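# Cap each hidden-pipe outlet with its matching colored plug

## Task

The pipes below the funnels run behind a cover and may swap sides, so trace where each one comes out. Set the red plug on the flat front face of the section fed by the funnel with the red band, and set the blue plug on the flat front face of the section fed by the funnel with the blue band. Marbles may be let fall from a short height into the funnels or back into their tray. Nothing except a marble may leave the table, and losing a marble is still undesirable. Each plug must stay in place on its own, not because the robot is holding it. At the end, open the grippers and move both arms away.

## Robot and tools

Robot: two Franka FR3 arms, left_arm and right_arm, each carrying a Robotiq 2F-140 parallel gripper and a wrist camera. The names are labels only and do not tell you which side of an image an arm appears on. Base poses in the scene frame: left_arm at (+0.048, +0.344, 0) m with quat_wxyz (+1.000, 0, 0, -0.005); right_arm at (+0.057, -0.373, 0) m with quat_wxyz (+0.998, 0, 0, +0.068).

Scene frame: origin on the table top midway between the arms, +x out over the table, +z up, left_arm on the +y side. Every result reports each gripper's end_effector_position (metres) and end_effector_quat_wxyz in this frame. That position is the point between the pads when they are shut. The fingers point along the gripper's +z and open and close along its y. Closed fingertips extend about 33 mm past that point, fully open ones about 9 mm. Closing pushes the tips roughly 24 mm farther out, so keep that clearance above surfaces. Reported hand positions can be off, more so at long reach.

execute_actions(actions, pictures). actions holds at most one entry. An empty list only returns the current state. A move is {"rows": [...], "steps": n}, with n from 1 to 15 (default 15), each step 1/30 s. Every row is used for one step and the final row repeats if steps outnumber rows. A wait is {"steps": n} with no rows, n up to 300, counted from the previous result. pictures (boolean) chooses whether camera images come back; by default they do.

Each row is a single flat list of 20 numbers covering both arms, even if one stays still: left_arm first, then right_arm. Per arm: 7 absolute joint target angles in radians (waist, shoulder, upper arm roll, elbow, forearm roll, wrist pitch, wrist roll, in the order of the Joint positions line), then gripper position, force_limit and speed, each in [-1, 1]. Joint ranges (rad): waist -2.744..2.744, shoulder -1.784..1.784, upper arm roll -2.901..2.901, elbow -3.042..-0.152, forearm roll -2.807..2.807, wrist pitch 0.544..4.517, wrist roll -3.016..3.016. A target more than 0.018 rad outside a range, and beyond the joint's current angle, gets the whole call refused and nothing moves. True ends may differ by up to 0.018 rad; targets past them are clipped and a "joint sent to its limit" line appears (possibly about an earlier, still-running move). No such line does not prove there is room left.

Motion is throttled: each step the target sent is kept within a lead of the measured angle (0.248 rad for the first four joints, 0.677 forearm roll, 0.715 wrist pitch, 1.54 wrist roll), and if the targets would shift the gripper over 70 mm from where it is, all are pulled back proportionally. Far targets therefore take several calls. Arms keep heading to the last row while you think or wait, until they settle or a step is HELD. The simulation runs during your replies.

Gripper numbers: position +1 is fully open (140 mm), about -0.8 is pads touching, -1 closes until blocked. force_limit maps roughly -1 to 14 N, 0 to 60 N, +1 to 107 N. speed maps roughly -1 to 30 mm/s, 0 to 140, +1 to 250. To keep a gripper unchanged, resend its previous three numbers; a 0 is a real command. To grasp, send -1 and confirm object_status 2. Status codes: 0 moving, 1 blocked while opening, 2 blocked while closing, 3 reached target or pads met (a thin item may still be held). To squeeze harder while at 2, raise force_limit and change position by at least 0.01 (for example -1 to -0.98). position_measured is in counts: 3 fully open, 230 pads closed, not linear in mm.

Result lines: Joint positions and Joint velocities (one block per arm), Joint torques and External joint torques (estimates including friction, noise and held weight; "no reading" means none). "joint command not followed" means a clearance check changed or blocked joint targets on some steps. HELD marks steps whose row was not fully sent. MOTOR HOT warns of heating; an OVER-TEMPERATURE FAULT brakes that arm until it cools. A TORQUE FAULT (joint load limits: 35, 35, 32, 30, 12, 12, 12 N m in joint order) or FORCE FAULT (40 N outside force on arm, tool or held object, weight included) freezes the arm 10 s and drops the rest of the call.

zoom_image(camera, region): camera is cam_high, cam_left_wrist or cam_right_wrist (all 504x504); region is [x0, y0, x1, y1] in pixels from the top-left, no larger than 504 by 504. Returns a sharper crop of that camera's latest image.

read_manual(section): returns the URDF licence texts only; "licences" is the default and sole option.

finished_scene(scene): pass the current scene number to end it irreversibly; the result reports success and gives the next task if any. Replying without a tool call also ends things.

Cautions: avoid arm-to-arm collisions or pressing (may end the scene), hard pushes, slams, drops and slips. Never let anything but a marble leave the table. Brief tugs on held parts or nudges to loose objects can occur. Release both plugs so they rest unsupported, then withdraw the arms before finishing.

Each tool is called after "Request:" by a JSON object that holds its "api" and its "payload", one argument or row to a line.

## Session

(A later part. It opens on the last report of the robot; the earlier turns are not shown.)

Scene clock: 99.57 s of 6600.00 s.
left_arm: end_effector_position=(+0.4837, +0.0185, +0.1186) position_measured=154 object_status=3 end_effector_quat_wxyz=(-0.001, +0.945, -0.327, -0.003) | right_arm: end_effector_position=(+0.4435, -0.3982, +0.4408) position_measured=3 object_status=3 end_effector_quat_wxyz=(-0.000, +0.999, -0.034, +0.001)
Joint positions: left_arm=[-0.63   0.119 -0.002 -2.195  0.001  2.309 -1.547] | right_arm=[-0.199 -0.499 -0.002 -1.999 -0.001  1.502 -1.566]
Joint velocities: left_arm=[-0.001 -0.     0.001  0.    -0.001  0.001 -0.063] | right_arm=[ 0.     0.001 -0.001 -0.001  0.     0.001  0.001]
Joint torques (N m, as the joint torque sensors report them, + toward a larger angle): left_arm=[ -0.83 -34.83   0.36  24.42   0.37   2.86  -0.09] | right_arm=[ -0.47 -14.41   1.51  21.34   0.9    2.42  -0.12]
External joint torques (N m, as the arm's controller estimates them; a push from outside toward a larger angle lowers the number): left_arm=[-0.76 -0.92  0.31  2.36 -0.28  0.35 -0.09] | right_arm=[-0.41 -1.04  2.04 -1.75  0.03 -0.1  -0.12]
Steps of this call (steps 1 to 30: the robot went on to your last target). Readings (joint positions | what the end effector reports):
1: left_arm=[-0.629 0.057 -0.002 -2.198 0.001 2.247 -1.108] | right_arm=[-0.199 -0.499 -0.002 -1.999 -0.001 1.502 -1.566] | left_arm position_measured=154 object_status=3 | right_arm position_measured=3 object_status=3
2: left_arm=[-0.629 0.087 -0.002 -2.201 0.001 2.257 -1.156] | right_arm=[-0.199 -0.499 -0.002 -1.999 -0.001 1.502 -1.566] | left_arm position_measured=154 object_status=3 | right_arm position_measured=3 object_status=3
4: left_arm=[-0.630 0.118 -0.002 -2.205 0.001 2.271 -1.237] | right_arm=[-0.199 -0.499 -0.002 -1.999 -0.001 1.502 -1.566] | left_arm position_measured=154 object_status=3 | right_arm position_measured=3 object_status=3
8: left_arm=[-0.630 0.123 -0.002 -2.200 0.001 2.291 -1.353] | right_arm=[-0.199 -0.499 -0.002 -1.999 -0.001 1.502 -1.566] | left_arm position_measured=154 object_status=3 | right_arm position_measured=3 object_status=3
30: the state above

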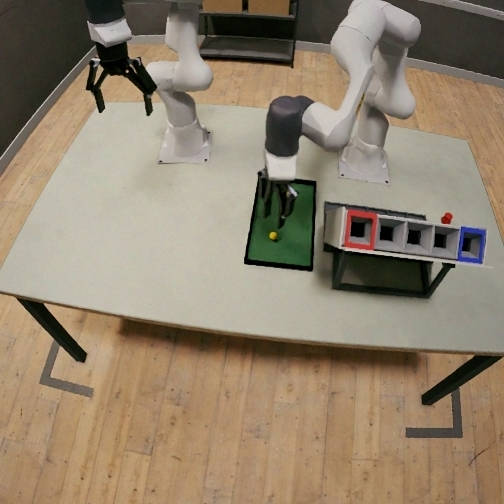

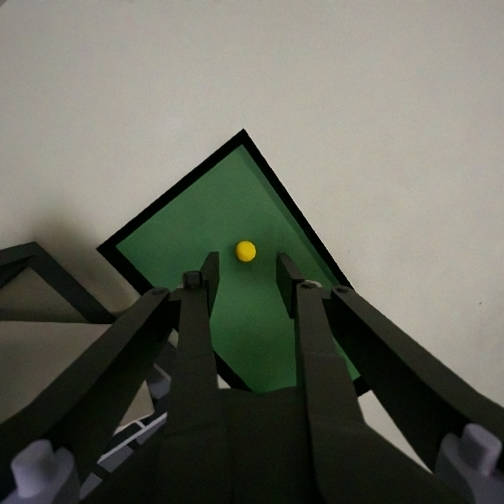

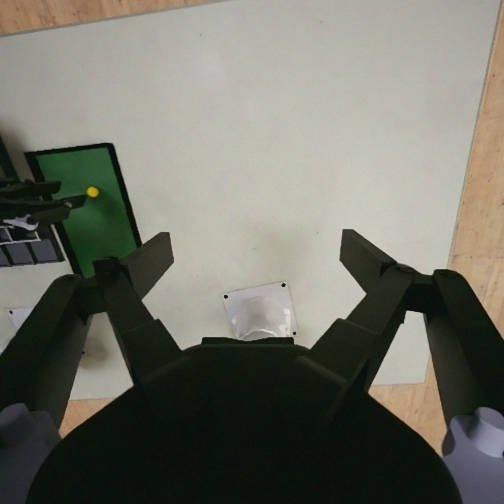

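Request:
{"api": "execute_actions", "payload": {
  "actions": [
    {"rows":[[-0.63,0.14,0,-2.21,0,2.38,-1.57,-0.2,-0.8,0,-0.2,-0.5,0,-2.0,0,1.5,-1.57,1,0,0],[-0.63,0.14,0,-2.21,0,2.41,-1.57,-0.2,-0.8,0,-0.2,-0.5,0,-2.0,0,1.5,-1.57,1,0,0],[-0.63,0.16,0,-2.22,0,2.44,-1.57,-0.2,-0.8,0,-0.2,-0.5,0,-2.0,0,1.5,-1.57,1,0,0],[-0.63,0.18,0,-2.23,0,2.47,-1.57,-0.2,-0.8,0,-0.2,-0.5,0,-2.0,0,1.5,-1.57,1,0,0],[-0.63,0.2,0,-2.235,0,2.489,-1.57,-0.2,-0.8,0,-0.2,-0.5,0,-2.0,0,1.5,-1.57,1,0,0],[-0.63,0.22,0,-2.24,0,2.489,-1.57,-0.2,-0.8,0,-0.2,-0.5,0,-2.0,0,1.5,-1.57,1,0,0],[-0.63,0.24,0,-2.249,0,2.489,-1.57,-0.2,-0.8,0,-0.2,-0.5,0,-2.0,0,1.5,-1.57,1,0,0]],"steps":15}
  ],
  "pictures": false
}}

Request:
{"api": "execute_actions", "payload": {
  "actions": [
    {"steps":8}
  ],
  "pictures": false
}}

Request:
{"api": "execute_actions", "payload": {
  "actions": [
    {"rows":[[-0.63,0.24,0,-2.249,0,2.489,-1.57,-1,-0.8,-0.3,-0.2,-0.5,0,-2.0,0,1.5,-1.57,1,0,0]],"steps":15}
  ]
}}

Scene clock: 107.70 s of 6600.00 s.
left_arm: end_effector_position=(+0.4759, +0.0243, +0.0430) position_measured=154 object_status=3 end_effector_quat_wxyz=(-0.004, +0.948, -0.318, -0.010) | right_arm: end_effector_position=(+0.4435, -0.3982, +0.4408) position_measured=3 object_status=3 end_effector_quat_wxyz=(-0.000, +0.999, -0.034, +0.001)
Joint positions: left_arm=[-0.63   0.243 -0.002 -2.251  0.001  2.472 -1.566] | right_arm=[-0.199 -0.499 -0.002 -1.999 -0.001  1.502 -1.566]
Joint velocities: left_arm=[ 0.001 -0.008  0.001  0.011 -0.001  0.088 -0.   ] | right_arm=[-0.     0.    -0.     0.002 -0.     0.     0.001]
Joint torques (N m, as the joint torque sensors report them, + toward a larger angle): left_arm=[ -0.89 -38.18   0.71  23.67   0.3    2.63  -0.13] | right_arm=[ -0.71 -13.74   1.54  22.34   0.94   2.42   0.04]
External joint torques (N m, as the arm's controller estimates them; a push from outside toward a larger angle lowers the number): left_arm=[-0.82 -2.43  0.54  3.8  -0.23  0.19 -0.13] | right_arm=[-0.67 -0.2   2.04 -0.9   0.07 -0.11  0.04]
Steps of this call (steps 1 to 30: the robot went on to your last target; steps 31 to 90: nothing new was sent; then 4.63 s passed at rest; steps 91 to 105: all 15 steps of this action). Readings (joint positions | what the end effector reports):
91: left_arm=[-0.630 0.121 -0.002 -2.197 0.001 2.321 -1.566] | right_arm=[-0.199 -0.499 -0.002 -1.999 -0.001 1.502 -1.566] | left_arm position_measured=154 object_status=3 | right_arm position_measured=3 object_status=3
92: left_arm=[-0.630 0.126 -0.002 -2.200 0.001 2.336 -1.566] | right_arm=[-0.199 -0.499 -0.002 -1.999 -0.001 1.502 -1.566] | left_arm position_measured=154 object_status=3 | right_arm position_measured=3 object_status=3
94: left_arm=[-0.630 0.142 -0.002 -2.209 0.001 2.376 -1.566] | right_arm=[-0.199 -0.499 -0.002 -1.999 -0.001 1.502 -1.566] | left_arm position_measured=154 object_status=3 | right_arm position_measured=3 object_status=3
98: left_arm=[-0.630 0.210 -0.002 -2.235 0.001 2.438 -1.566] | right_arm=[-0.199 -0.499 -0.002 -1.999 -0.001 1.502 -1.566] | left_arm position_measured=154 object_status=3 | right_arm position_measured=3 object_status=3
105: the state above

Scene clock: 107.97 s of 6600.00 s.
left_arm: end_effector_position=(+0.4793, +0.0218, +0.0446) position_measured=154 object_status=3 end_effector_quat_wxyz=(-0.001, +0.948, -0.318, -0.004) | right_arm: end_effector_position=(+0.4435, -0.3982, +0.4408) position_measured=3 object_status=3 end_effector_quat_wxyz=(-0.000, +0.999, -0.034, +0.001)
Joint positions: left_arm=[-0.63   0.242 -0.001 -2.25   0.001  2.483 -1.566] | right_arm=[-0.199 -0.499 -0.002 -1.999 -0.001  1.502 -1.566]
Joint velocities: left_arm=[-0.    -0.    -0.001 -0.002 -0.     0.017  0.001] | right_arm=[ 0.001  0.001 -0.     0.001  0.    -0.    -0.002]
Joint torques (N m, as the joint torque sensors report them, + toward a larger angle): left_arm=[  0.08 -36.51   1.46  22.49   0.37   2.86   0.04] | right_arm=[ -0.26 -14.41   2.1   22.46   0.94   2.35  -0.02]
External joint torques (N m, as the arm's controller estimates them; a push from outside toward a larger angle lowers the number): left_arm=[ 0.13 -0.81  1.28  2.6  -0.16  0.38  0.04] | right_arm=[-0.28 -0.88  2.53 -0.78  0.07 -0.18 -0.02]
Steps of this call (steps 1 to 8: the robot went on to your last target). Readings (joint positions | what the end effector reports):
1: left_arm=[-0.630 0.243 -0.002 -2.251 0.001 2.475 -1.566] | right_arm=[-0.199 -0.499 -0.002 -1.999 -0.001 1.502 -1.566] | left_arm position_measured=154 object_status=3 | right_arm position_measured=3 object_status=3
2: left_arm=[-0.630 0.242 -0.001 -2.251 0.001 2.477 -1.566] | right_arm=[-0.199 -0.499 -0.002 -1.999 -0.001 1.502 -1.566] | left_arm position_measured=154 object_status=3 | right_arm position_measured=3 object_status=3
4: left_arm=[-0.630 0.242 -0.001 -2.251 0.001 2.480 -1.566] | right_arm=[-0.199 -0.499 -0.002 -1.999 -0.001 1.502 -1.566] | left_arm position_measured=154 object_status=3 | right_arm position_measured=3 object_status=3
8: the state above

Scene clock: 108.47 s of 6600.00 s.
left_arm: end_effector_position=(+0.4800, +0.0213, +0.0449) position_measured=196 object_status=2 end_effector_quat_wxyz=(-0.001, +0.948, -0.318, -0.003) | right_arm: end_effector_position=(+0.4435, -0.3982, +0.4408) position_measured=3 object_status=3 end_effector_quat_wxyz=(-0.000, +0.999, -0.034, +0.001)
Joint positions: left_arm=[-0.63   0.242 -0.001 -2.25   0.001  2.486 -1.566] | right_arm=[-0.199 -0.499 -0.002 -1.999 -0.001  1.502 -1.566]
Joint velocities: left_arm=[-0.002 -0.001 -0.001 -0.001 -0.001  0.001  0.   ] | right_arm=[-0.001  0.001  0.001  0.    -0.001 -0.001  0.002]
Joint torques (N m, as the joint torque sensors report them, + toward a larger angle): left_arm=[ -0.05 -37.27   1.94  23.38   0.23   2.9   -0.05] | right_arm=[ -0.31 -13.8    1.68  22.2    0.96   2.39  -0.01]
External joint torques (N m, as the arm's controller estimates them; a push from outside toward a larger angle lowers the number): left_arm=[ 0.11 -1.53  1.85  3.44 -0.3   0.4  -0.05] | right_arm=[-0.36 -0.32  2.05 -0.96  0.09 -0.13 -0.01]
Steps of this call (steps 1 to 15: all 15 steps of this action). Readings (joint positions | what the end effector reports):
1: left_arm=[-0.630 0.242 -0.001 -2.250 0.001 2.484 -1.566] | right_arm=[-0.199 -0.499 -0.002 -1.999 -0.001 1.502 -1.566] | left_arm position_measured=154 object_status=0 | right_arm position_measured=3 object_status=3
2: left_arm=[-0.630 0.242 -0.001 -2.250 0.001 2.484 -1.566] | right_arm=[-0.199 -0.499 -0.002 -1.999 -0.001 1.502 -1.566] | left_arm position_measured=159 object_status=0 | right_arm position_measured=3 object_status=3
4: left_arm=[-0.630 0.242 -0.001 -2.250 0.001 2.485 -1.566] | right_arm=[-0.199 -0.499 -0.002 -1.999 -0.001 1.502 -1.566] | left_arm position_measured=171 object_status=0 | right_arm position_measured=3 object_status=3
8: left_arm=[-0.630 0.242 -0.001 -2.250 0.001 2.486 -1.566] | right_arm=[-0.199 -0.499 -0.002 -1.999 -0.001 1.502 -1.566] | left_arm position_measured=194 object_status=0 | right_arm position_measured=3 object_status=3
15: the state above

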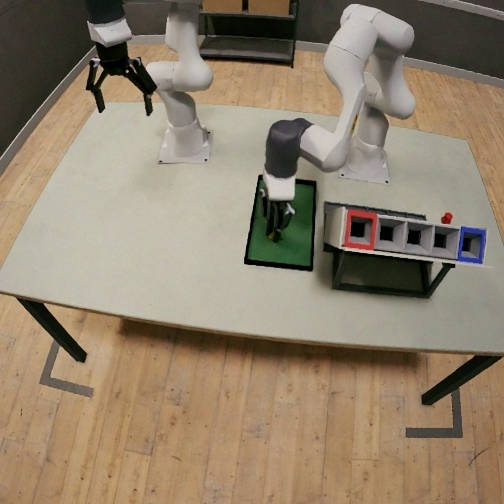

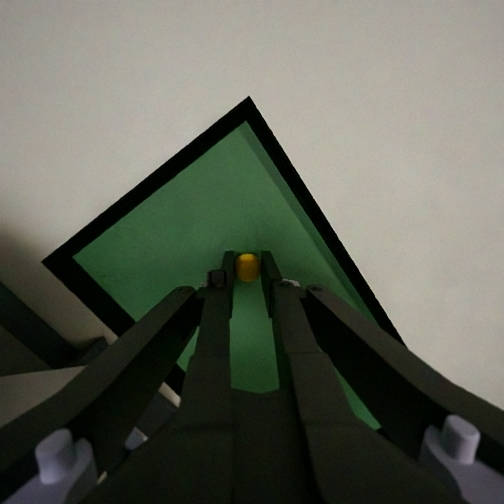

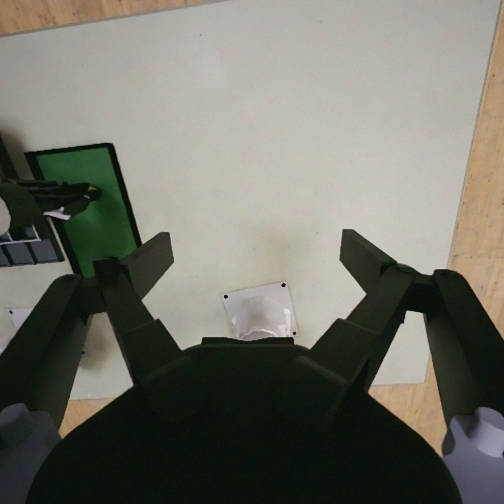

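Request:
{"api": "execute_actions", "payload": {
  "actions": [
    {"rows":[[-0.637,-0.2,0,-2.3,0,2.1,-1.57,-1,-0.8,-0.3,-0.2,-0.5,0,-2.0,0,1.5,-1.57,1,0,0]],"steps":15}
  ],
  "pictures": false
}}

Request:
{"api": "execute_actions", "payload": {
  "actions": [
    {"rows":[[-0.5,-0.5,0,-2.0,0,1.5,-1.57,-1,-0.8,-0.3,-0.2,-0.5,0,-2.0,0,1.5,-1.57,1,0,0]],"steps":15}
  ],
  "pictures": false
}}

Request:
{"api": "execute_actions", "payload": {
  "actions": [
    {"rows":[[0.316,0.0,0,-1.4,0,1.42,-1.57,-1,-0.8,-0.3,-0.2,-0.5,0,-2.0,0,1.5,-1.57,1,0,0]],"steps":15}
  ],
  "pictures": false
}}

Request:
{"api": "execute_actions", "payload": {
  "actions": [
    {"steps":10}
  ],
  "pictures": false
}}

Request:
{"api": "execute_actions", "payload": {
  "actions": [
    {"rows":[[0.316,0.475,0,-0.909,0,1.384,-1.57,-1,-0.8,-0.3,-0.2,-0.5,0,-2.0,0,1.5,-1.57,1,0,0]],"steps":15}
  ],
  "pictures": false
}}

Request:
{"api": "execute_actions", "payload": {
  "actions": [
    {"steps":20}
  ]
}}

Scene clock: 116.13 s of 6600.00 s.
left_arm: end_effector_position=(+0.4428, +0.0463, +0.2268) position_measured=196 object_status=2 end_effector_quat_wxyz=(+0.007, +0.947, -0.320, +0.024) | right_arm: end_effector_position=(+0.4435, -0.3982, +0.4408) position_measured=3 object_status=3 end_effector_quat_wxyz=(-0.000, +0.999, -0.034, +0.001)
Joint positions: left_arm=[-0.635 -0.204 -0.001 -2.293  0.001  2.138 -1.566] | right_arm=[-0.199 -0.499 -0.002 -1.999 -0.001  1.502 -1.566]
Joint velocities: left_arm=[-0.001  0.021 -0.001 -0.075 -0.002 -0.222 -0.001] | right_arm=[ 0.001  0.001  0.     0.     0.001 -0.     0.001]
Joint torques (N m, as the joint torque sensors report them, + toward a larger angle): left_arm=[ -1.15 -22.28   0.    25.11   0.42   2.34  -0.03] | right_arm=[ -0.44 -14.24   1.86  22.44   1.     2.34  -0.09]
External joint torques (N m, as the arm's controller estimates them; a push from outside toward a larger angle lowers the number): left_arm=[-1.03  2.28  0.31  0.66 -0.34 -0.45 -0.03] | right_arm=[-0.43 -0.65  2.32 -0.78  0.13 -0.18 -0.09]
Steps of this call (steps 1 to 15: the robot went on to your last target; steps 16 to 90: nothing new was sent; then 4.17 s passed at rest; steps 91 to 105: all 15 steps of this action). Readings (joint positions | what the end effector reports):
91: left_arm=[-0.630 0.221 -0.001 -2.262 0.001 2.449 -1.566] | right_arm=[-0.199 -0.499 -0.002 -1.999 -0.001 1.502 -1.566] | left_arm position_measured=196 object_status=2 | right_arm position_measured=3 object_status=3
92: left_arm=[-0.631 0.182 -0.001 -2.277 0.001 2.408 -1.566] | right_arm=[-0.199 -0.499 -0.002 -1.999 -0.001 1.502 -1.566] | left_arm position_measured=196 object_status=2 | right_arm position_measured=3 object_status=3
94: left_arm=[-0.632 0.090 -0.001 -2.292 0.001 2.339 -1.566] | right_arm=[-0.199 -0.499 -0.002 -1.999 -0.001 1.502 -1.566] | left_arm position_measured=196 object_status=2 | right_arm position_measured=3 object_status=3
98: left_arm=[-0.634 -0.110 -0.001 -2.295 0.001 2.232 -1.566] | right_arm=[-0.199 -0.499 -0.002 -1.999 -0.001 1.502 -1.566] | left_arm position_measured=196 object_status=2 | right_arm position_measured=3 object_status=3
105: the state above

Scene clock: 116.63 s of 6600.00 s.
left_arm: end_effector_position=(+0.4147, +0.1368, +0.4531) position_measured=196 object_status=2 end_effector_quat_wxyz=(+0.014, +0.965, -0.256, +0.056) | right_arm: end_effector_position=(+0.4435, -0.3982, +0.4408) position_measured=3 object_status=3 end_effector_quat_wxyz=(-0.000, +0.999, -0.034, +0.001)
Joint positions: left_arm=[-0.505 -0.502  0.001 -2.001  0.001  1.615 -1.566] | right_arm=[-0.199 -0.499 -0.002 -1.999 -0.001  1.502 -1.566]
Joint velocities: left_arm=[ 0.051 -0.162  0.     0.129 -0.001 -0.657 -0.002] | right_arm=[ 0.     0.001 -0.    -0.    -0.     0.    -0.002]
Joint torques (N m, as the joint torque sensors report them, + toward a larger angle): left_arm=[ 0.47 -3.39 -1.09 20.09  0.61  1.99 -0.06] | right_arm=[ -1.04 -13.49   1.6   22.7    1.     2.36   0.  ]
External joint torques (N m, as the arm's controller estimates them; a push from outside toward a larger angle lowers the number): left_arm=[ 1.5  -0.17  0.83  2.76  0.   -0.41 -0.07] | right_arm=[-1.05 -0.03  2.04 -0.46  0.12 -0.16  0.  ]
Steps of this call (steps 1 to 15: all 15 steps of this action). Readings (joint positions | what the end effector reports):
1: left_arm=[-0.626 -0.210 -0.006 -2.282 0.001 2.098 -1.566] | right_arm=[-0.199 -0.499 -0.002 -1.999 -0.001 1.502 -1.566] | left_arm position_measured=196 object_status=2 | right_arm position_measured=3 object_status=3
2: left_arm=[-0.614 -0.227 -0.006 -2.263 0.001 2.059 -1.566] | right_arm=[-0.199 -0.499 -0.002 -1.999 -0.001 1.502 -1.566] | left_arm position_measured=196 object_status=2 | right_arm position_measured=3 object_status=3
4: left_arm=[-0.591 -0.274 -0.005 -2.214 0.001 1.992 -1.566] | right_arm=[-0.199 -0.499 -0.002 -1.999 -0.001 1.502 -1.566] | left_arm position_measured=196 object_status=2 | right_arm position_measured=3 object_status=3
8: left_arm=[-0.550 -0.377 -0.003 -2.113 0.001 1.856 -1.566] | right_arm=[-0.199 -0.499 -0.002 -1.999 -0.001 1.502 -1.566] | left_arm position_measured=196 object_status=2 | right_arm position_measured=3 object_status=3
15: the state above

Scene clock: 117.13 s of 6600.00 s.
left_arm: end_effector_position=(+0.5839, +0.3874, +0.4702) position_measured=196 object_status=2 end_effector_quat_wxyz=(+0.000, +0.999, +0.039, +0.017) | right_arm: end_effector_position=(+0.4435, -0.3982, +0.4408) position_measured=3 object_status=3 end_effector_quat_wxyz=(-0.000, +0.999, -0.034, +0.001)
Joint positions: left_arm=[ 0.099 -0.04  -0.007 -1.475 -0.002  1.469 -1.566] | right_arm=[-0.199 -0.499 -0.002 -1.999 -0.001  1.502 -1.566]
Joint velocities: left_arm=[ 1.101  0.258  0.095  0.358  0.    -0.1   -0.001] | right_arm=[ 0.001 -0.002 -0.    -0.    -0.001  0.     0.001]
Joint torques (N m, as the joint torque sensors report them, + toward a larger angle): left_arm=[ -2.   -31.93  -3.09  26.24   1.     1.71   0.06] | right_arm=[ -0.73 -14.3    2.69  22.1    0.92   2.39  -0.05]
External joint torques (N m, as the arm's controller estimates them; a push from outside toward a larger angle lowers the number): left_arm=[ 2.11  1.92  0.46  3.34  0.08 -0.38  0.06] | right_arm=[-0.72 -0.65  3.16 -1.13  0.05 -0.14 -0.05]
Steps of this call (steps 1 to 15: all 15 steps of this action). Readings (joint positions | what the end effector reports):
1: left_arm=[-0.466 -0.474 -0.013 -1.954 -0.002 1.582 -1.566] | right_arm=[-0.199 -0.499 -0.002 -1.999 -0.001 1.502 -1.566] | left_arm position_measured=196 object_status=2 | right_arm position_measured=3 object_status=3
2: left_arm=[-0.422 -0.431 -0.017 -1.900 -0.002 1.567 -1.566] | right_arm=[-0.199 -0.499 -0.002 -1.999 -0.001 1.502 -1.566] | left_arm position_measured=196 object_status=2 | right_arm position_measured=3 object_status=3
4: left_arm=[-0.336 -0.345 -0.015 -1.808 -0.002 1.541 -1.566] | right_arm=[-0.199 -0.499 -0.002 -1.999 -0.001 1.502 -1.566] | left_arm position_measured=196 object_status=2 | right_arm position_measured=3 object_status=3
8: left_arm=[-0.175 -0.182 -0.011 -1.643 -0.002 1.506 -1.566] | right_arm=[-0.199 -0.499 -0.002 -1.999 -0.001 1.502 -1.566] | left_arm position_measured=196 object_status=2 | right_arm position_measured=3 object_status=3
15: the state above

Scene clock: 117.47 s of 6600.00 s.
left_arm: end_effector_position=(+0.5648, +0.5125, +0.4796) position_measured=196 object_status=2 end_effector_quat_wxyz=(-0.002, +0.988, +0.154, +0.015) | right_arm: end_effector_position=(+0.4435, -0.3982, +0.4408) position_measured=3 object_status=3 end_effector_quat_wxyz=(-0.000, +0.999, -0.034, +0.001)
Joint positions: left_arm=[ 0.316 -0.002  0.009 -1.404 -0.     1.431 -1.566] | right_arm=[-0.199 -0.499 -0.002 -1.999 -0.001  1.502 -1.566]
Joint velocities: left_arm=[ 0.005  0.001 -0.056  0.032 -0.002 -0.05  -0.001] | right_arm=[ 0.001  0.001 -0.001 -0.    -0.    -0.    -0.001]
Joint torques (N m, as the joint torque sensors report them, + toward a larger angle): left_arm=[ -0.26 -28.34  -3.53  25.63   0.71   2.11  -0.17] | right_arm=[ -0.88 -13.06   1.7   21.3    1.     2.39   0.01]
External joint torques (N m, as the arm's controller estimates them; a push from outside toward a larger angle lowers the number): left_arm=[ 1.43  1.   -1.9   3.6   0.14 -0.46 -0.18] | right_arm=[-0.88  0.37  2.15 -1.83  0.12 -0.13  0.01]
Steps of this call (steps 1 to 10: the robot went on to your last target). Readings (joint positions | what the end effector reports):
1: left_arm=[0.139 -0.031 -0.006 -1.462 -0.002 1.465 -1.566] | right_arm=[-0.199 -0.499 -0.002 -1.999 -0.001 1.502 -1.566] | left_arm position_measured=196 object_status=2 | right_arm position_measured=3 object_status=3
2: left_arm=[0.178 -0.023 -0.005 -1.449 -0.002 1.460 -1.566] | right_arm=[-0.199 -0.499 -0.002 -1.999 -0.001 1.502 -1.566] | left_arm position_measured=196 object_status=2 | right_arm position_measured=3 object_status=3
4: left_arm=[0.251 -0.009 -0.000 -1.425 -0.002 1.449 -1.566] | right_arm=[-0.199 -0.499 -0.002 -1.999 -0.001 1.502 -1.566] | left_arm position_measured=196 object_status=2 | right_arm position_measured=3 object_status=3
8: left_arm=[0.313 -0.002 0.012 -1.407 -0.000 1.435 -1.566] | right_arm=[-0.199 -0.499 -0.002 -1.999 -0.001 1.502 -1.566] | left_arm position_measured=196 object_status=2 | right_arm position_measured=3 object_status=3
10: the state above

Scene clock: 117.97 s of 6600.00 s.
left_arm: end_effector_position=(+0.6844, +0.5460, +0.3995) position_measured=196 object_status=2 end_effector_quat_wxyz=(+0.001, +0.989, +0.151, -0.008) | right_arm: end_effector_position=(+0.4435, -0.3982, +0.4408) position_measured=3 object_status=3 end_effector_quat_wxyz=(-0.000, +0.999, -0.034, +0.001)
Joint positions: left_arm=[ 0.316  0.485  0.001 -0.919 -0.     1.387 -1.566] | right_arm=[-0.199 -0.499 -0.002 -1.999 -0.001  1.502 -1.566]
Joint velocities: left_arm=[-0.001 -0.085 -0.     0.105  0.001 -0.002  0.001] | right_arm=[-0.     0.     0.001 -0.    -0.001 -0.001 -0.   ]
Joint torques (N m, as the joint torque sensors report them, + toward a larger angle): left_arm=[ -0.44 -46.83  -1.47  25.08   0.66   2.07   0.01] | right_arm=[ -0.39 -14.41   1.73  21.8    0.94   2.46  -0.07]
External joint torques (N m, as the arm's controller estimates them; a push from outside toward a larger angle lowers the number): left_arm=[-0.26 -1.59 -1.84  2.87 -0.21 -0.38  0.01] | right_arm=[-0.46 -0.83  2.07 -1.43  0.06 -0.07 -0.07]
Steps of this call (steps 1 to 15: all 15 steps of this action). Readings (joint positions | what the end effector reports):
1: left_arm=[0.316 0.044 0.008 -1.328 -0.000 1.404 -1.566] | right_arm=[-0.199 -0.499 -0.002 -1.999 -0.001 1.502 -1.566] | left_arm position_measured=196 object_status=2 | right_arm position_measured=3 object_status=3
2: left_arm=[0.316 0.107 0.006 -1.246 -0.000 1.403 -1.566] | right_arm=[-0.199 -0.499 -0.002 -1.999 -0.001 1.502 -1.566] | left_arm position_measured=196 object_status=2 | right_arm position_measured=3 object_status=3
4: left_arm=[0.316 0.241 0.003 -1.093 -0.000 1.400 -1.566] | right_arm=[-0.199 -0.499 -0.002 -1.999 -0.001 1.502 -1.566] | left_arm position_measured=196 object_status=2 | right_arm position_measured=3 object_status=3
8: left_arm=[0.316 0.435 0.002 -0.954 -0.000 1.396 -1.566] | right_arm=[-0.199 -0.499 -0.002 -1.999 -0.001 1.502 -1.566] | left_arm position_measured=196 object_status=2 | right_arm position_measured=3 object_status=3
15: the state above

Scene clock: 118.63 s of 6600.00 s.
left_arm: end_effector_position=(+0.6851, +0.5462, +0.4105) position_measured=196 object_status=2 end_effector_quat_wxyz=(-0.001, +0.989, +0.151, +0.001) | right_arm: end_effector_position=(+0.4435, -0.3982, +0.4408) position_measured=3 object_status=3 end_effector_quat_wxyz=(-0.000, +0.999, -0.034, +0.001)
Joint positions: left_arm=[ 0.316  0.474  0.001 -0.909 -0.     1.387 -1.566] | right_arm=[-0.199 -0.499 -0.002 -1.999 -0.001  1.502 -1.566]
Joint velocities: left_arm=[ 0.001 -0.001 -0.001 -0.    -0.    -0.001 -0.001] | right_arm=[-0.001 -0.    -0.001  0.     0.001 -0.    -0.   ]
Joint torques (N m, as the joint torque sensors report them, + toward a larger angle): left_arm=[  0.01 -44.4   -0.12  23.98   0.73   2.14  -0.14] | right_arm=[ -0.83 -13.24   1.44  22.25   1.     2.35  -0.17]
External joint torques (N m, as the arm's controller estimates them; a push from outside toward a larger angle lowers the number): left_arm=[-0.05  0.53 -0.62  1.74 -0.13 -0.4  -0.14] | right_arm=[-0.79  0.3   1.95 -0.94  0.13 -0.17 -0.17]
Steps of this call (steps 1 to 20: the robot went on to your last target). Readings (joint positions | what the end effector reports):
1: left_arm=[0.316 0.482 0.001 -0.916 -0.000 1.387 -1.566] | right_arm=[-0.199 -0.499 -0.002 -1.999 -0.001 1.502 -1.566] | left_arm position_measured=196 object_status=2 | right_arm position_measured=3 object_status=3
2: left_arm=[0.316 0.479 0.001 -0.914 -0.000 1.387 -1.566] | right_arm=[-0.199 -0.499 -0.002 -1.999 -0.001 1.502 -1.566] | left_arm position_measured=196 object_status=2 | right_arm position_measured=3 object_status=3
4: left_arm=[0.316 0.475 0.001 -0.910 -0.000 1.387 -1.566] | right_arm=[-0.199 -0.499 -0.002 -1.999 -0.001 1.502 -1.566] | left_arm position_measured=196 object_status=2 | right_arm position_measured=3 object_status=3
8: left_arm=[0.316 0.474 0.001 -0.909 -0.000 1.387 -1.566] | right_arm=[-0.199 -0.499 -0.002 -1.999 -0.001 1.502 -1.566] | left_arm position_measured=196 object_status=2 | right_arm position_measured=3 object_status=3
20: the state above

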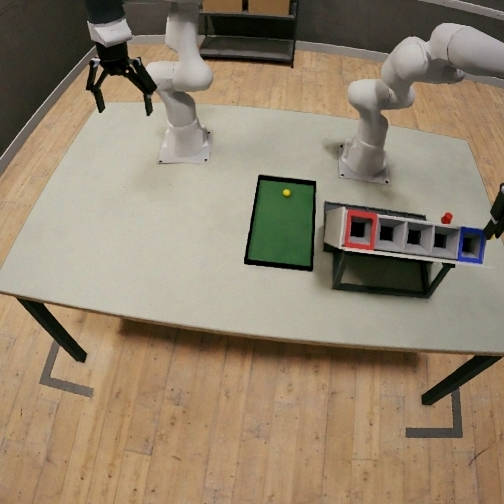

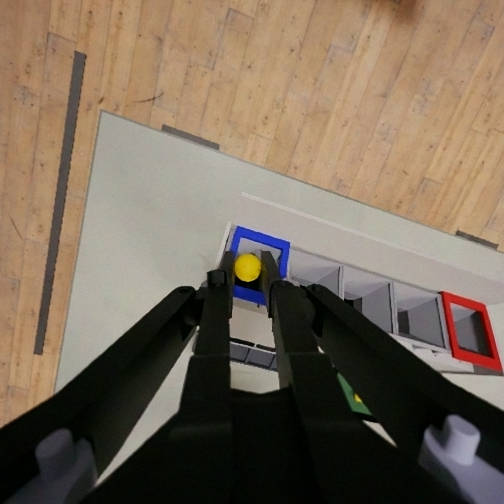

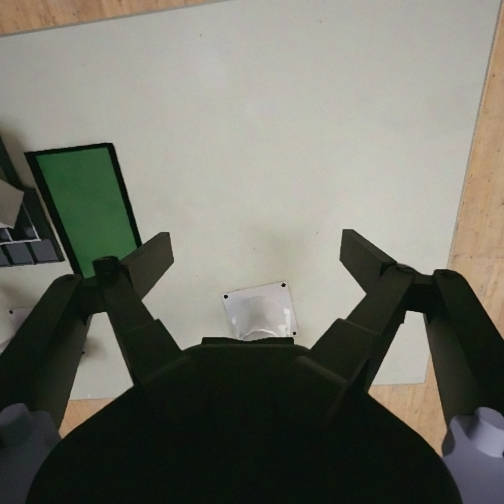

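Request:
{"api": "execute_actions", "payload": {
  "actions": [
    {"rows":[[0.296,0.42,0,-0.98,0,1.44,-1.57,-1,-0.8,-0.3,-0.2,-0.5,0,-2.0,0,1.5,-1.57,1,0,0],[0.296,0.39,0,-1.04,0,1.47,-1.57,-1,-0.8,-0.3,-0.2,-0.5,0,-2.0,0,1.5,-1.57,1,0,0],[0.296,0.36,0,-1.1,0,1.5,-1.57,-1,-0.8,-0.3,-0.2,-0.5,0,-2.0,0,1.5,-1.57,1,0,0],[0.296,0.336,0,-1.15,0,1.527,-1.57,-1,-0.8,-0.3,-0.2,-0.5,0,-2.0,0,1.5,-1.57,1,0,0],[0.296,0.336,0,-1.191,0,1.527,-1.57,-1,-0.8,-0.3,-0.2,-0.5,0,-2.0,0,1.5,-1.57,1,0,0]],"steps":15}
  ],
  "pictures": false
}}

Request:
{"api": "execute_actions", "payload": {
  "actions": [
    {"steps":10}
  ]
}}

Scene clock: 123.87 s of 6600.00 s.
left_arm: end_effector_position=(+0.6678, +0.5273, +0.3814) position_measured=196 object_status=2 end_effector_quat_wxyz=(+0.001, +0.990, +0.141, -0.008) | right_arm: end_effector_position=(+0.4435, -0.3982, +0.4408) position_measured=3 object_status=3 end_effector_quat_wxyz=(-0.000, +0.999, -0.034, +0.001)
Joint positions: left_arm=[ 0.297  0.341  0.    -1.189 -0.     1.514 -1.566] | right_arm=[-0.199 -0.499 -0.002 -1.999 -0.001  1.502 -1.566]
Joint velocities: left_arm=[-0.    -0.013  0.    -0.014  0.002  0.059  0.   ] | right_arm=[ 0.001 -0.     0.     0.001 -0.001 -0.     0.001]
Joint torques (N m, as the joint torque sensors report them, + toward a larger angle): left_arm=[ -0.96 -45.3   -0.3   24.02   0.77   3.03  -0.17] | right_arm=[ -1.41 -14.14   0.74  21.4    1.05   2.45  -0.09]
External joint torques (N m, as the arm's controller estimates them; a push from outside toward a larger angle lowers the number): left_arm=[-0.93 -2.26 -0.63  0.2  -0.12  0.51 -0.17] | right_arm=[-1.43 -0.67  1.16 -1.76  0.17 -0.08 -0.09]
Steps of this call (steps 1 to 15: the robot went on to your last target; steps 16 to 90: nothing new was sent; then 1.73 s passed at rest; steps 91 to 105: all 15 steps of this action). Readings (joint positions | what the end effector reports):
91: left_arm=[0.314 0.463 0.002 -0.931 -0.000 1.396 -1.566] | right_arm=[-0.199 -0.499 -0.002 -1.999 -0.001 1.502 -1.566] | left_arm position_measured=196 object_status=2 | right_arm position_measured=3 object_status=3
92: left_arm=[0.310 0.443 0.002 -0.966 -0.000 1.409 -1.566] | right_arm=[-0.199 -0.499 -0.002 -1.999 -0.001 1.502 -1.566] | left_arm position_measured=196 object_status=2 | right_arm position_measured=3 object_status=3
94: left_arm=[0.302 0.392 0.001 -1.054 -0.000 1.442 -1.566] | right_arm=[-0.199 -0.499 -0.002 -1.999 -0.001 1.502 -1.566] | left_arm position_measured=196 object_status=2 | right_arm position_measured=3 object_status=3
98: left_arm=[0.297 0.343 0.000 -1.160 -0.000 1.486 -1.566] | right_arm=[-0.199 -0.499 -0.002 -1.999 -0.001 1.502 -1.566] | left_arm position_measured=196 object_status=2 | right_arm position_measured=3 object_status=3
105: the state above

Scene clock: 124.20 s of 6600.00 s.
left_arm: end_effector_position=(+0.6703, +0.5280, +0.3836) position_measured=196 object_status=2 end_effector_quat_wxyz=(+0.000, +0.990, +0.141, -0.003) | right_arm: end_effector_position=(+0.4435, -0.3982, +0.4408) position_measured=3 object_status=3 end_effector_quat_wxyz=(-0.000, +0.999, -0.034, +0.001)
Joint positions: left_arm=[ 0.297  0.338  0.    -1.19  -0.     1.523 -1.566] | right_arm=[-0.199 -0.499 -0.002 -1.999 -0.001  1.502 -1.566]
Joint velocities: left_arm=[-0.     0.     0.     0.     0.001  0.009  0.001] | right_arm=[ 0.001  0.    -0.001  0.     0.002  0.001  0.   ]
Joint torques (N m, as the joint torque sensors report them, + toward a larger angle): left_arm=[ -0.81 -44.15  -0.65  23.92   0.7    3.04  -0.07] | right_arm=[ -0.02 -13.82   1.46  21.86   1.01   2.55  -0.12]
External joint torques (N m, as the arm's controller estimates them; a push from outside toward a larger angle lowers the number): left_arm=[-0.81 -1.87 -0.98  0.47 -0.17  0.53 -0.07] | right_arm=[-0.01 -0.25  1.93 -1.38  0.14  0.02 -0.12]
Steps of this call (steps 1 to 10: the robot went on to your last target). Readings (joint positions | what the end effector reports):
1: left_arm=[0.297 0.340 0.000 -1.189 -0.000 1.516 -1.566] | right_arm=[-0.199 -0.499 -0.002 -1.999 -0.001 1.502 -1.566] | left_arm position_measured=196 object_status=2 | right_arm position_measured=3 object_status=3
2: left_arm=[0.297 0.340 0.000 -1.190 -0.000 1.517 -1.566] | right_arm=[-0.199 -0.499 -0.002 -1.999 -0.001 1.502 -1.566] | left_arm position_measured=196 object_status=2 | right_arm position_measured=3 object_status=3
4: left_arm=[0.297 0.339 0.000 -1.190 -0.000 1.520 -1.566] | right_arm=[-0.199 -0.499 -0.002 -1.999 -0.001 1.502 -1.566] | left_arm position_measured=196 object_status=2 | right_arm position_measured=3 object_status=3
8: left_arm=[0.297 0.338 0.000 -1.190 -0.000 1.522 -1.566] | right_arm=[-0.199 -0.499 -0.002 -1.999 -0.001 1.502 -1.566] | left_arm position_measured=196 object_status=2 | right_arm position_measured=3 object_status=3
10: the state above

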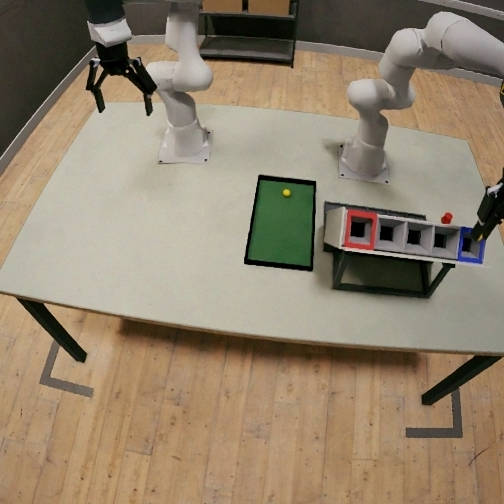

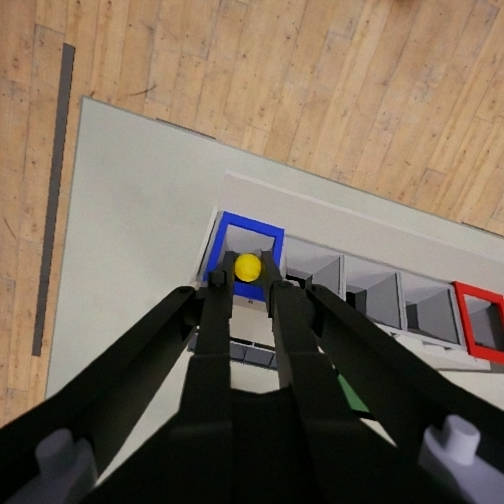

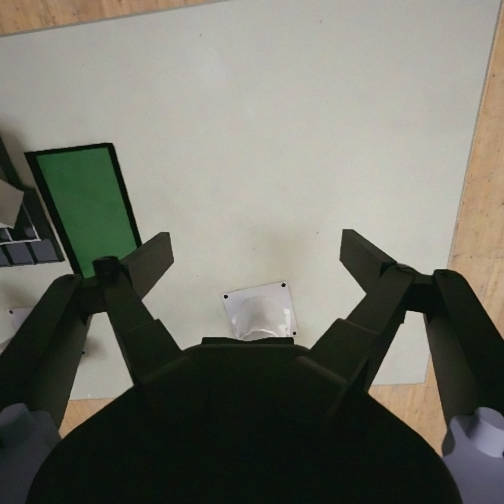

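Request:
{"api": "execute_actions", "payload": {
  "actions": [
    {"rows":[[0.296,0.336,0,-1.191,0,1.527,-1.57,-0.2,-0.8,0,-0.2,-0.5,0,-2.0,0,1.5,-1.57,1,0,0]],"steps":12}
  ],
  "pictures": false
}}

Request:
{"api": "execute_actions", "payload": {
  "actions": [
    {"rows":[[0.296,-0.1,0,-1.55,0,1.5,-0.5,-0.2,-0.8,0,-0.2,-0.5,0,-2.0,0,1.5,-1.57,1,0,0]],"steps":12}
  ],
  "pictures": false
}}

Request:
{"api": "execute_actions", "payload": {
  "actions": [
    {"rows":[[0.1,-0.8,0,-2.4,0,1.65,1.57,1,-0.8,0,-0.2,-0.5,0,-2.0,0,1.5,-1.57,1,0,0]],"steps":15}
  ],
  "pictures": false
}}

Request:
{"api": "execute_actions", "payload": {
  "actions": [
    {"steps":40}
  ]
}}

Scene clock: 127.93 s of 6600.00 s.
left_arm: end_effector_position=(+0.6707, +0.5282, +0.3837) position_measured=154 object_status=0 end_effector_quat_wxyz=(+0.000, +0.990, +0.141, -0.002) | right_arm: end_effector_position=(+0.4435, -0.3982, +0.4408) position_measured=3 object_status=3 end_effector_quat_wxyz=(-0.000, +0.999, -0.034, +0.001)
Joint positions: left_arm=[ 0.297  0.338  0.    -1.19  -0.     1.524 -1.566] | right_arm=[-0.199 -0.499 -0.002 -1.999 -0.001  1.502 -1.566]
Joint velocities: left_arm=[-0.    -0.001 -0.    -0.     0.001  0.001  0.001] | right_arm=[ 0.    -0.001  0.001 -0.     0.002 -0.    -0.   ]
Joint torques (N m, as the joint torque sensors report them, + toward a larger angle): left_arm=[ -0.63 -43.12  -0.54  24.94   0.63   2.85   0.01] | right_arm=[ -0.7  -14.34   1.07  21.79   0.94   2.38  -0.09]
External joint torques (N m, as the arm's controller estimates them; a push from outside toward a larger angle lowers the number): left_arm=[-0.7  -0.94 -0.93  1.55 -0.25  0.34  0.01] | right_arm=[-0.74 -0.68  1.47 -1.45  0.06 -0.15 -0.09]
Steps of this call (steps 1 to 15: the robot went on to your last target; steps 16 to 90: nothing new was sent; then 0.33 s passed at rest; steps 91 to 102: all 12 steps of this action). Readings (joint positions | what the end effector reports):
91: left_arm=[0.297 0.338 0.000 -1.190 -0.000 1.524 -1.566] | right_arm=[-0.199 -0.499 -0.002 -1.999 -0.001 1.502 -1.566] | left_arm position_measured=196 object_status=0 | right_arm position_measured=3 object_status=3
92: left_arm=[0.297 0.338 0.000 -1.190 -0.000 1.524 -1.566] | right_arm=[-0.199 -0.499 -0.002 -1.999 -0.001 1.502 -1.566] | left_arm position_measured=194 object_status=0 | right_arm position_measured=3 object_status=3
94: left_arm=[0.297 0.338 0.000 -1.190 -0.000 1.524 -1.566] | right_arm=[-0.199 -0.499 -0.002 -1.999 -0.001 1.502 -1.566] | left_arm position_measured=174 object_status=0 | right_arm position_measured=3 object_status=3
98: left_arm=[0.297 0.338 0.000 -1.190 -0.000 1.524 -1.566] | right_arm=[-0.199 -0.499 -0.002 -1.999 -0.001 1.502 -1.566] | left_arm position_measured=154 object_status=0 | right_arm position_measured=3 object_status=3
102: the state above

Scene clock: 128.33 s of 6600.00 s.
left_arm: end_effector_position=(+0.5555, +0.4941, +0.4873) position_measured=154 object_status=3 end_effector_quat_wxyz=(-0.022, +0.974, -0.224, +0.039) | right_arm: end_effector_position=(+0.4435, -0.3982, +0.4408) position_measured=3 object_status=3 end_effector_quat_wxyz=(-0.000, +0.999, -0.034, +0.001)
Joint positions: left_arm=[ 0.297 -0.112  0.    -1.529 -0.     1.507 -0.832] | right_arm=[-0.199 -0.499 -0.002 -1.999 -0.001  1.502 -1.566]
Joint velocities: left_arm=[ 0.001 -0.062 -0.    -0.101 -0.    -0.003  1.086] | right_arm=[ 0.    -0.     0.001  0.    -0.    -0.    -0.001]
Joint torques (N m, as the joint torque sensors report them, + toward a larger angle): left_arm=[ -0.45 -15.03   0.22  17.47   0.72   1.82   0.45] | right_arm=[ -0.29 -14.34   2.3   22.38   0.93   2.34  -0.06]
External joint torques (N m, as the arm's controller estimates them; a push from outside toward a larger angle lowers the number): left_arm=[-0.38 -0.19  0.39  0.6   0.03 -0.47  0.47] | right_arm=[-0.34 -0.82  2.67 -0.77  0.05 -0.18 -0.06]
Steps of this call (steps 1 to 12: all 12 steps of this action). Readings (joint positions | what the end effector reports):
1: left_arm=[0.297 0.301 0.000 -1.253 -0.000 1.528 -1.483] | right_arm=[-0.199 -0.499 -0.002 -1.999 -0.001 1.502 -1.566] | left_arm position_measured=154 object_status=0 | right_arm position_measured=3 object_status=3
2: left_arm=[0.297 0.249 0.000 -1.324 -0.000 1.522 -1.402] | right_arm=[-0.199 -0.499 -0.002 -1.999 -0.001 1.502 -1.566] | left_arm position_measured=154 object_status=3 | right_arm position_measured=3 object_status=3
4: left_arm=[0.297 0.138 0.000 -1.435 -0.000 1.514 -1.261] | right_arm=[-0.199 -0.499 -0.002 -1.999 -0.001 1.502 -1.566] | left_arm position_measured=154 object_status=3 | right_arm position_measured=3 object_status=3
8: left_arm=[0.297 -0.052 0.000 -1.518 -0.000 1.507 -1.012] | right_arm=[-0.199 -0.499 -0.002 -1.999 -0.001 1.502 -1.566] | left_arm position_measured=154 object_status=3 | right_arm position_measured=3 object_status=3
12: the state above

Scene clock: 128.83 s of 6600.00 s.
left_arm: end_effector_position=(+0.3681, +0.3736, +0.3761) position_measured=49 object_status=0 end_effector_quat_wxyz=(+0.023, -0.360, +0.933, -0.005) | right_arm: end_effector_position=(+0.4435, -0.3982, +0.4408) position_measured=3 object_status=3 end_effector_quat_wxyz=(-0.000, +0.999, -0.034, +0.001)
Joint positions: left_arm=[ 0.103 -0.79  -0.002 -2.377  0.001  1.634  0.926] | right_arm=[-0.199 -0.499 -0.002 -1.999 -0.001  1.502 -1.566]
Joint velocities: left_arm=[-0.003 -0.009  0.011 -0.393 -0.001  0.041  2.117] | right_arm=[ 0.001 -0.    -0.     0.001 -0.     0.     0.001]
Joint torques (N m, as the joint torque sensors report them, + toward a larger angle): left_arm=[ -1.73 -10.38  -0.17  31.24   0.49   3.68   0.8 ] | right_arm=[ -0.63 -14.36   1.62  22.86   0.91   2.46  -0.03]
External joint torques (N m, as the arm's controller estimates them; a push from outside toward a larger angle lowers the number): left_arm=[-1.55 -1.17  0.79  1.42 -0.39  0.26  0.84] | right_arm=[-0.65 -0.76  2.05 -0.39  0.03 -0.07 -0.03]
Steps of this call (steps 1 to 15: all 15 steps of this action). Readings (joint positions | what the end effector reports):
1: left_arm=[0.271 -0.143 0.013 -1.578 0.002 1.525 -0.735] | right_arm=[-0.199 -0.499 -0.002 -1.999 -0.001 1.502 -1.566] | left_arm position_measured=154 object_status=0 | right_arm position_measured=3 object_status=3
2: left_arm=[0.239 -0.187 0.016 -1.636 0.002 1.539 -0.630] | right_arm=[-0.199 -0.499 -0.002 -1.999 -0.001 1.502 -1.566] | left_arm position_measured=148 object_status=0 | right_arm position_measured=3 object_status=3
4: left_arm=[0.174 -0.305 0.007 -1.772 0.002 1.570 -0.366] | right_arm=[-0.199 -0.499 -0.002 -1.999 -0.001 1.502 -1.566] | left_arm position_measured=132 object_status=0 | right_arm position_measured=3 object_status=3
8: left_arm=[0.108 -0.620 -0.011 -2.087 0.001 1.614 0.260] | right_arm=[-0.199 -0.499 -0.002 -1.999 -0.001 1.502 -1.566] | left_arm position_measured=102 object_status=0 | right_arm position_measured=3 object_status=3
15: the state above

Scene clock: 130.17 s of 6600.00 s.
left_arm: end_effector_position=(+0.3668, +0.3734, +0.3696) position_measured=3 object_status=3 end_effector_quat_wxyz=(+0.023, -0.052, +0.998, +0.002) | right_arm: end_effector_position=(+0.4435, -0.3982, +0.4408) position_measured=3 object_status=3 end_effector_quat_wxyz=(-0.000, +0.999, -0.034, +0.001)
Joint positions: left_arm=[ 0.102 -0.798 -0.002 -2.399  0.001  1.647  1.558] | right_arm=[-0.199 -0.499 -0.002 -1.999 -0.001  1.502 -1.566]
Joint velocities: left_arm=[ 0.    -0.001 -0.     0.001  0.001 -0.     0.027] | right_arm=[-0.001  0.     0.     0.001 -0.001 -0.    -0.001]
Joint torques (N m, as the joint torque sensors report them, + toward a larger angle): left_arm=[-2.29 -4.91  0.01 25.07  0.48  2.82  0.37] | right_arm=[ -0.86 -14.34   1.51  21.92   0.91   2.42  -0.1 ]
External joint torques (N m, as the arm's controller estimates them; a push from outside toward a larger angle lowers the number): left_arm=[-2.31 -0.28  0.63  1.18 -0.35  0.29  0.37] | right_arm=[-0.79 -0.67  2.03 -1.38  0.04 -0.11 -0.1 ]
Steps of this call (steps 1 to 40: the robot went on to your last target). Readings (joint positions | what the end effector reports):
1: left_arm=[0.103 -0.790 -0.002 -2.387 0.001 1.636 0.992] | right_arm=[-0.199 -0.499 -0.002 -1.999 -0.001 1.502 -1.566] | left_arm position_measured=41 object_status=0 | right_arm position_measured=3 object_status=3
2: left_arm=[0.103 -0.791 -0.002 -2.393 0.001 1.637 1.052] | right_arm=[-0.199 -0.499 -0.002 -1.999 -0.001 1.502 -1.566] | left_arm position_measured=34 object_status=0 | right_arm position_measured=3 object_status=3
4: left_arm=[0.102 -0.794 -0.002 -2.397 0.001 1.640 1.153] | right_arm=[-0.199 -0.499 -0.002 -1.999 -0.001 1.502 -1.566] | left_arm position_measured=19 object_status=0 | right_arm position_measured=3 object_status=3
8: left_arm=[0.102 -0.797 -0.002 -2.398 0.001 1.644 1.300] | right_arm=[-0.199 -0.499 -0.002 -1.999 -0.001 1.502 -1.566] | left_arm position_measured=3 object_status=0 | right_arm position_measured=3 object_status=3
40: the state above

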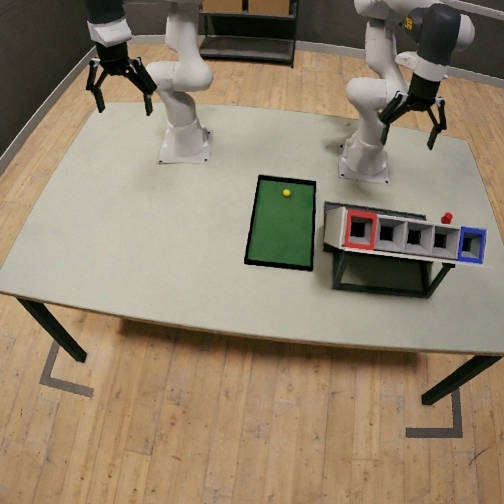

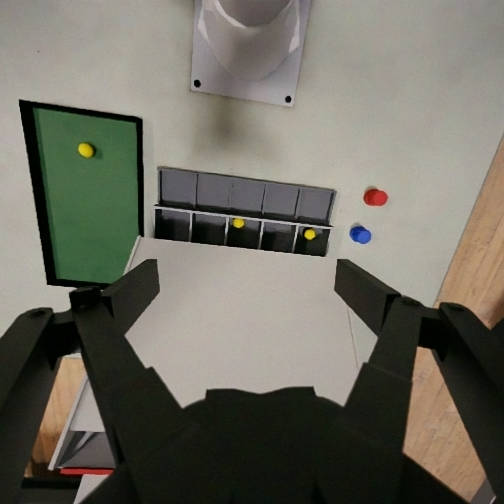

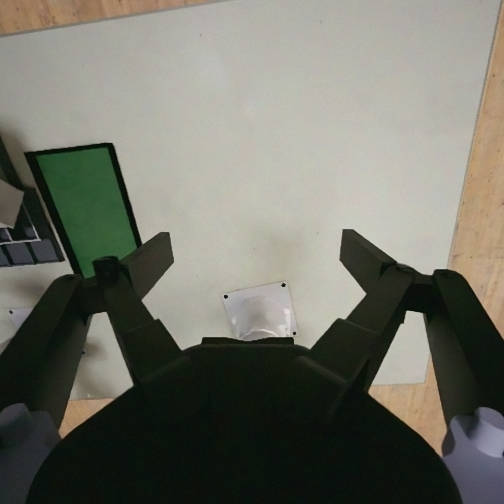

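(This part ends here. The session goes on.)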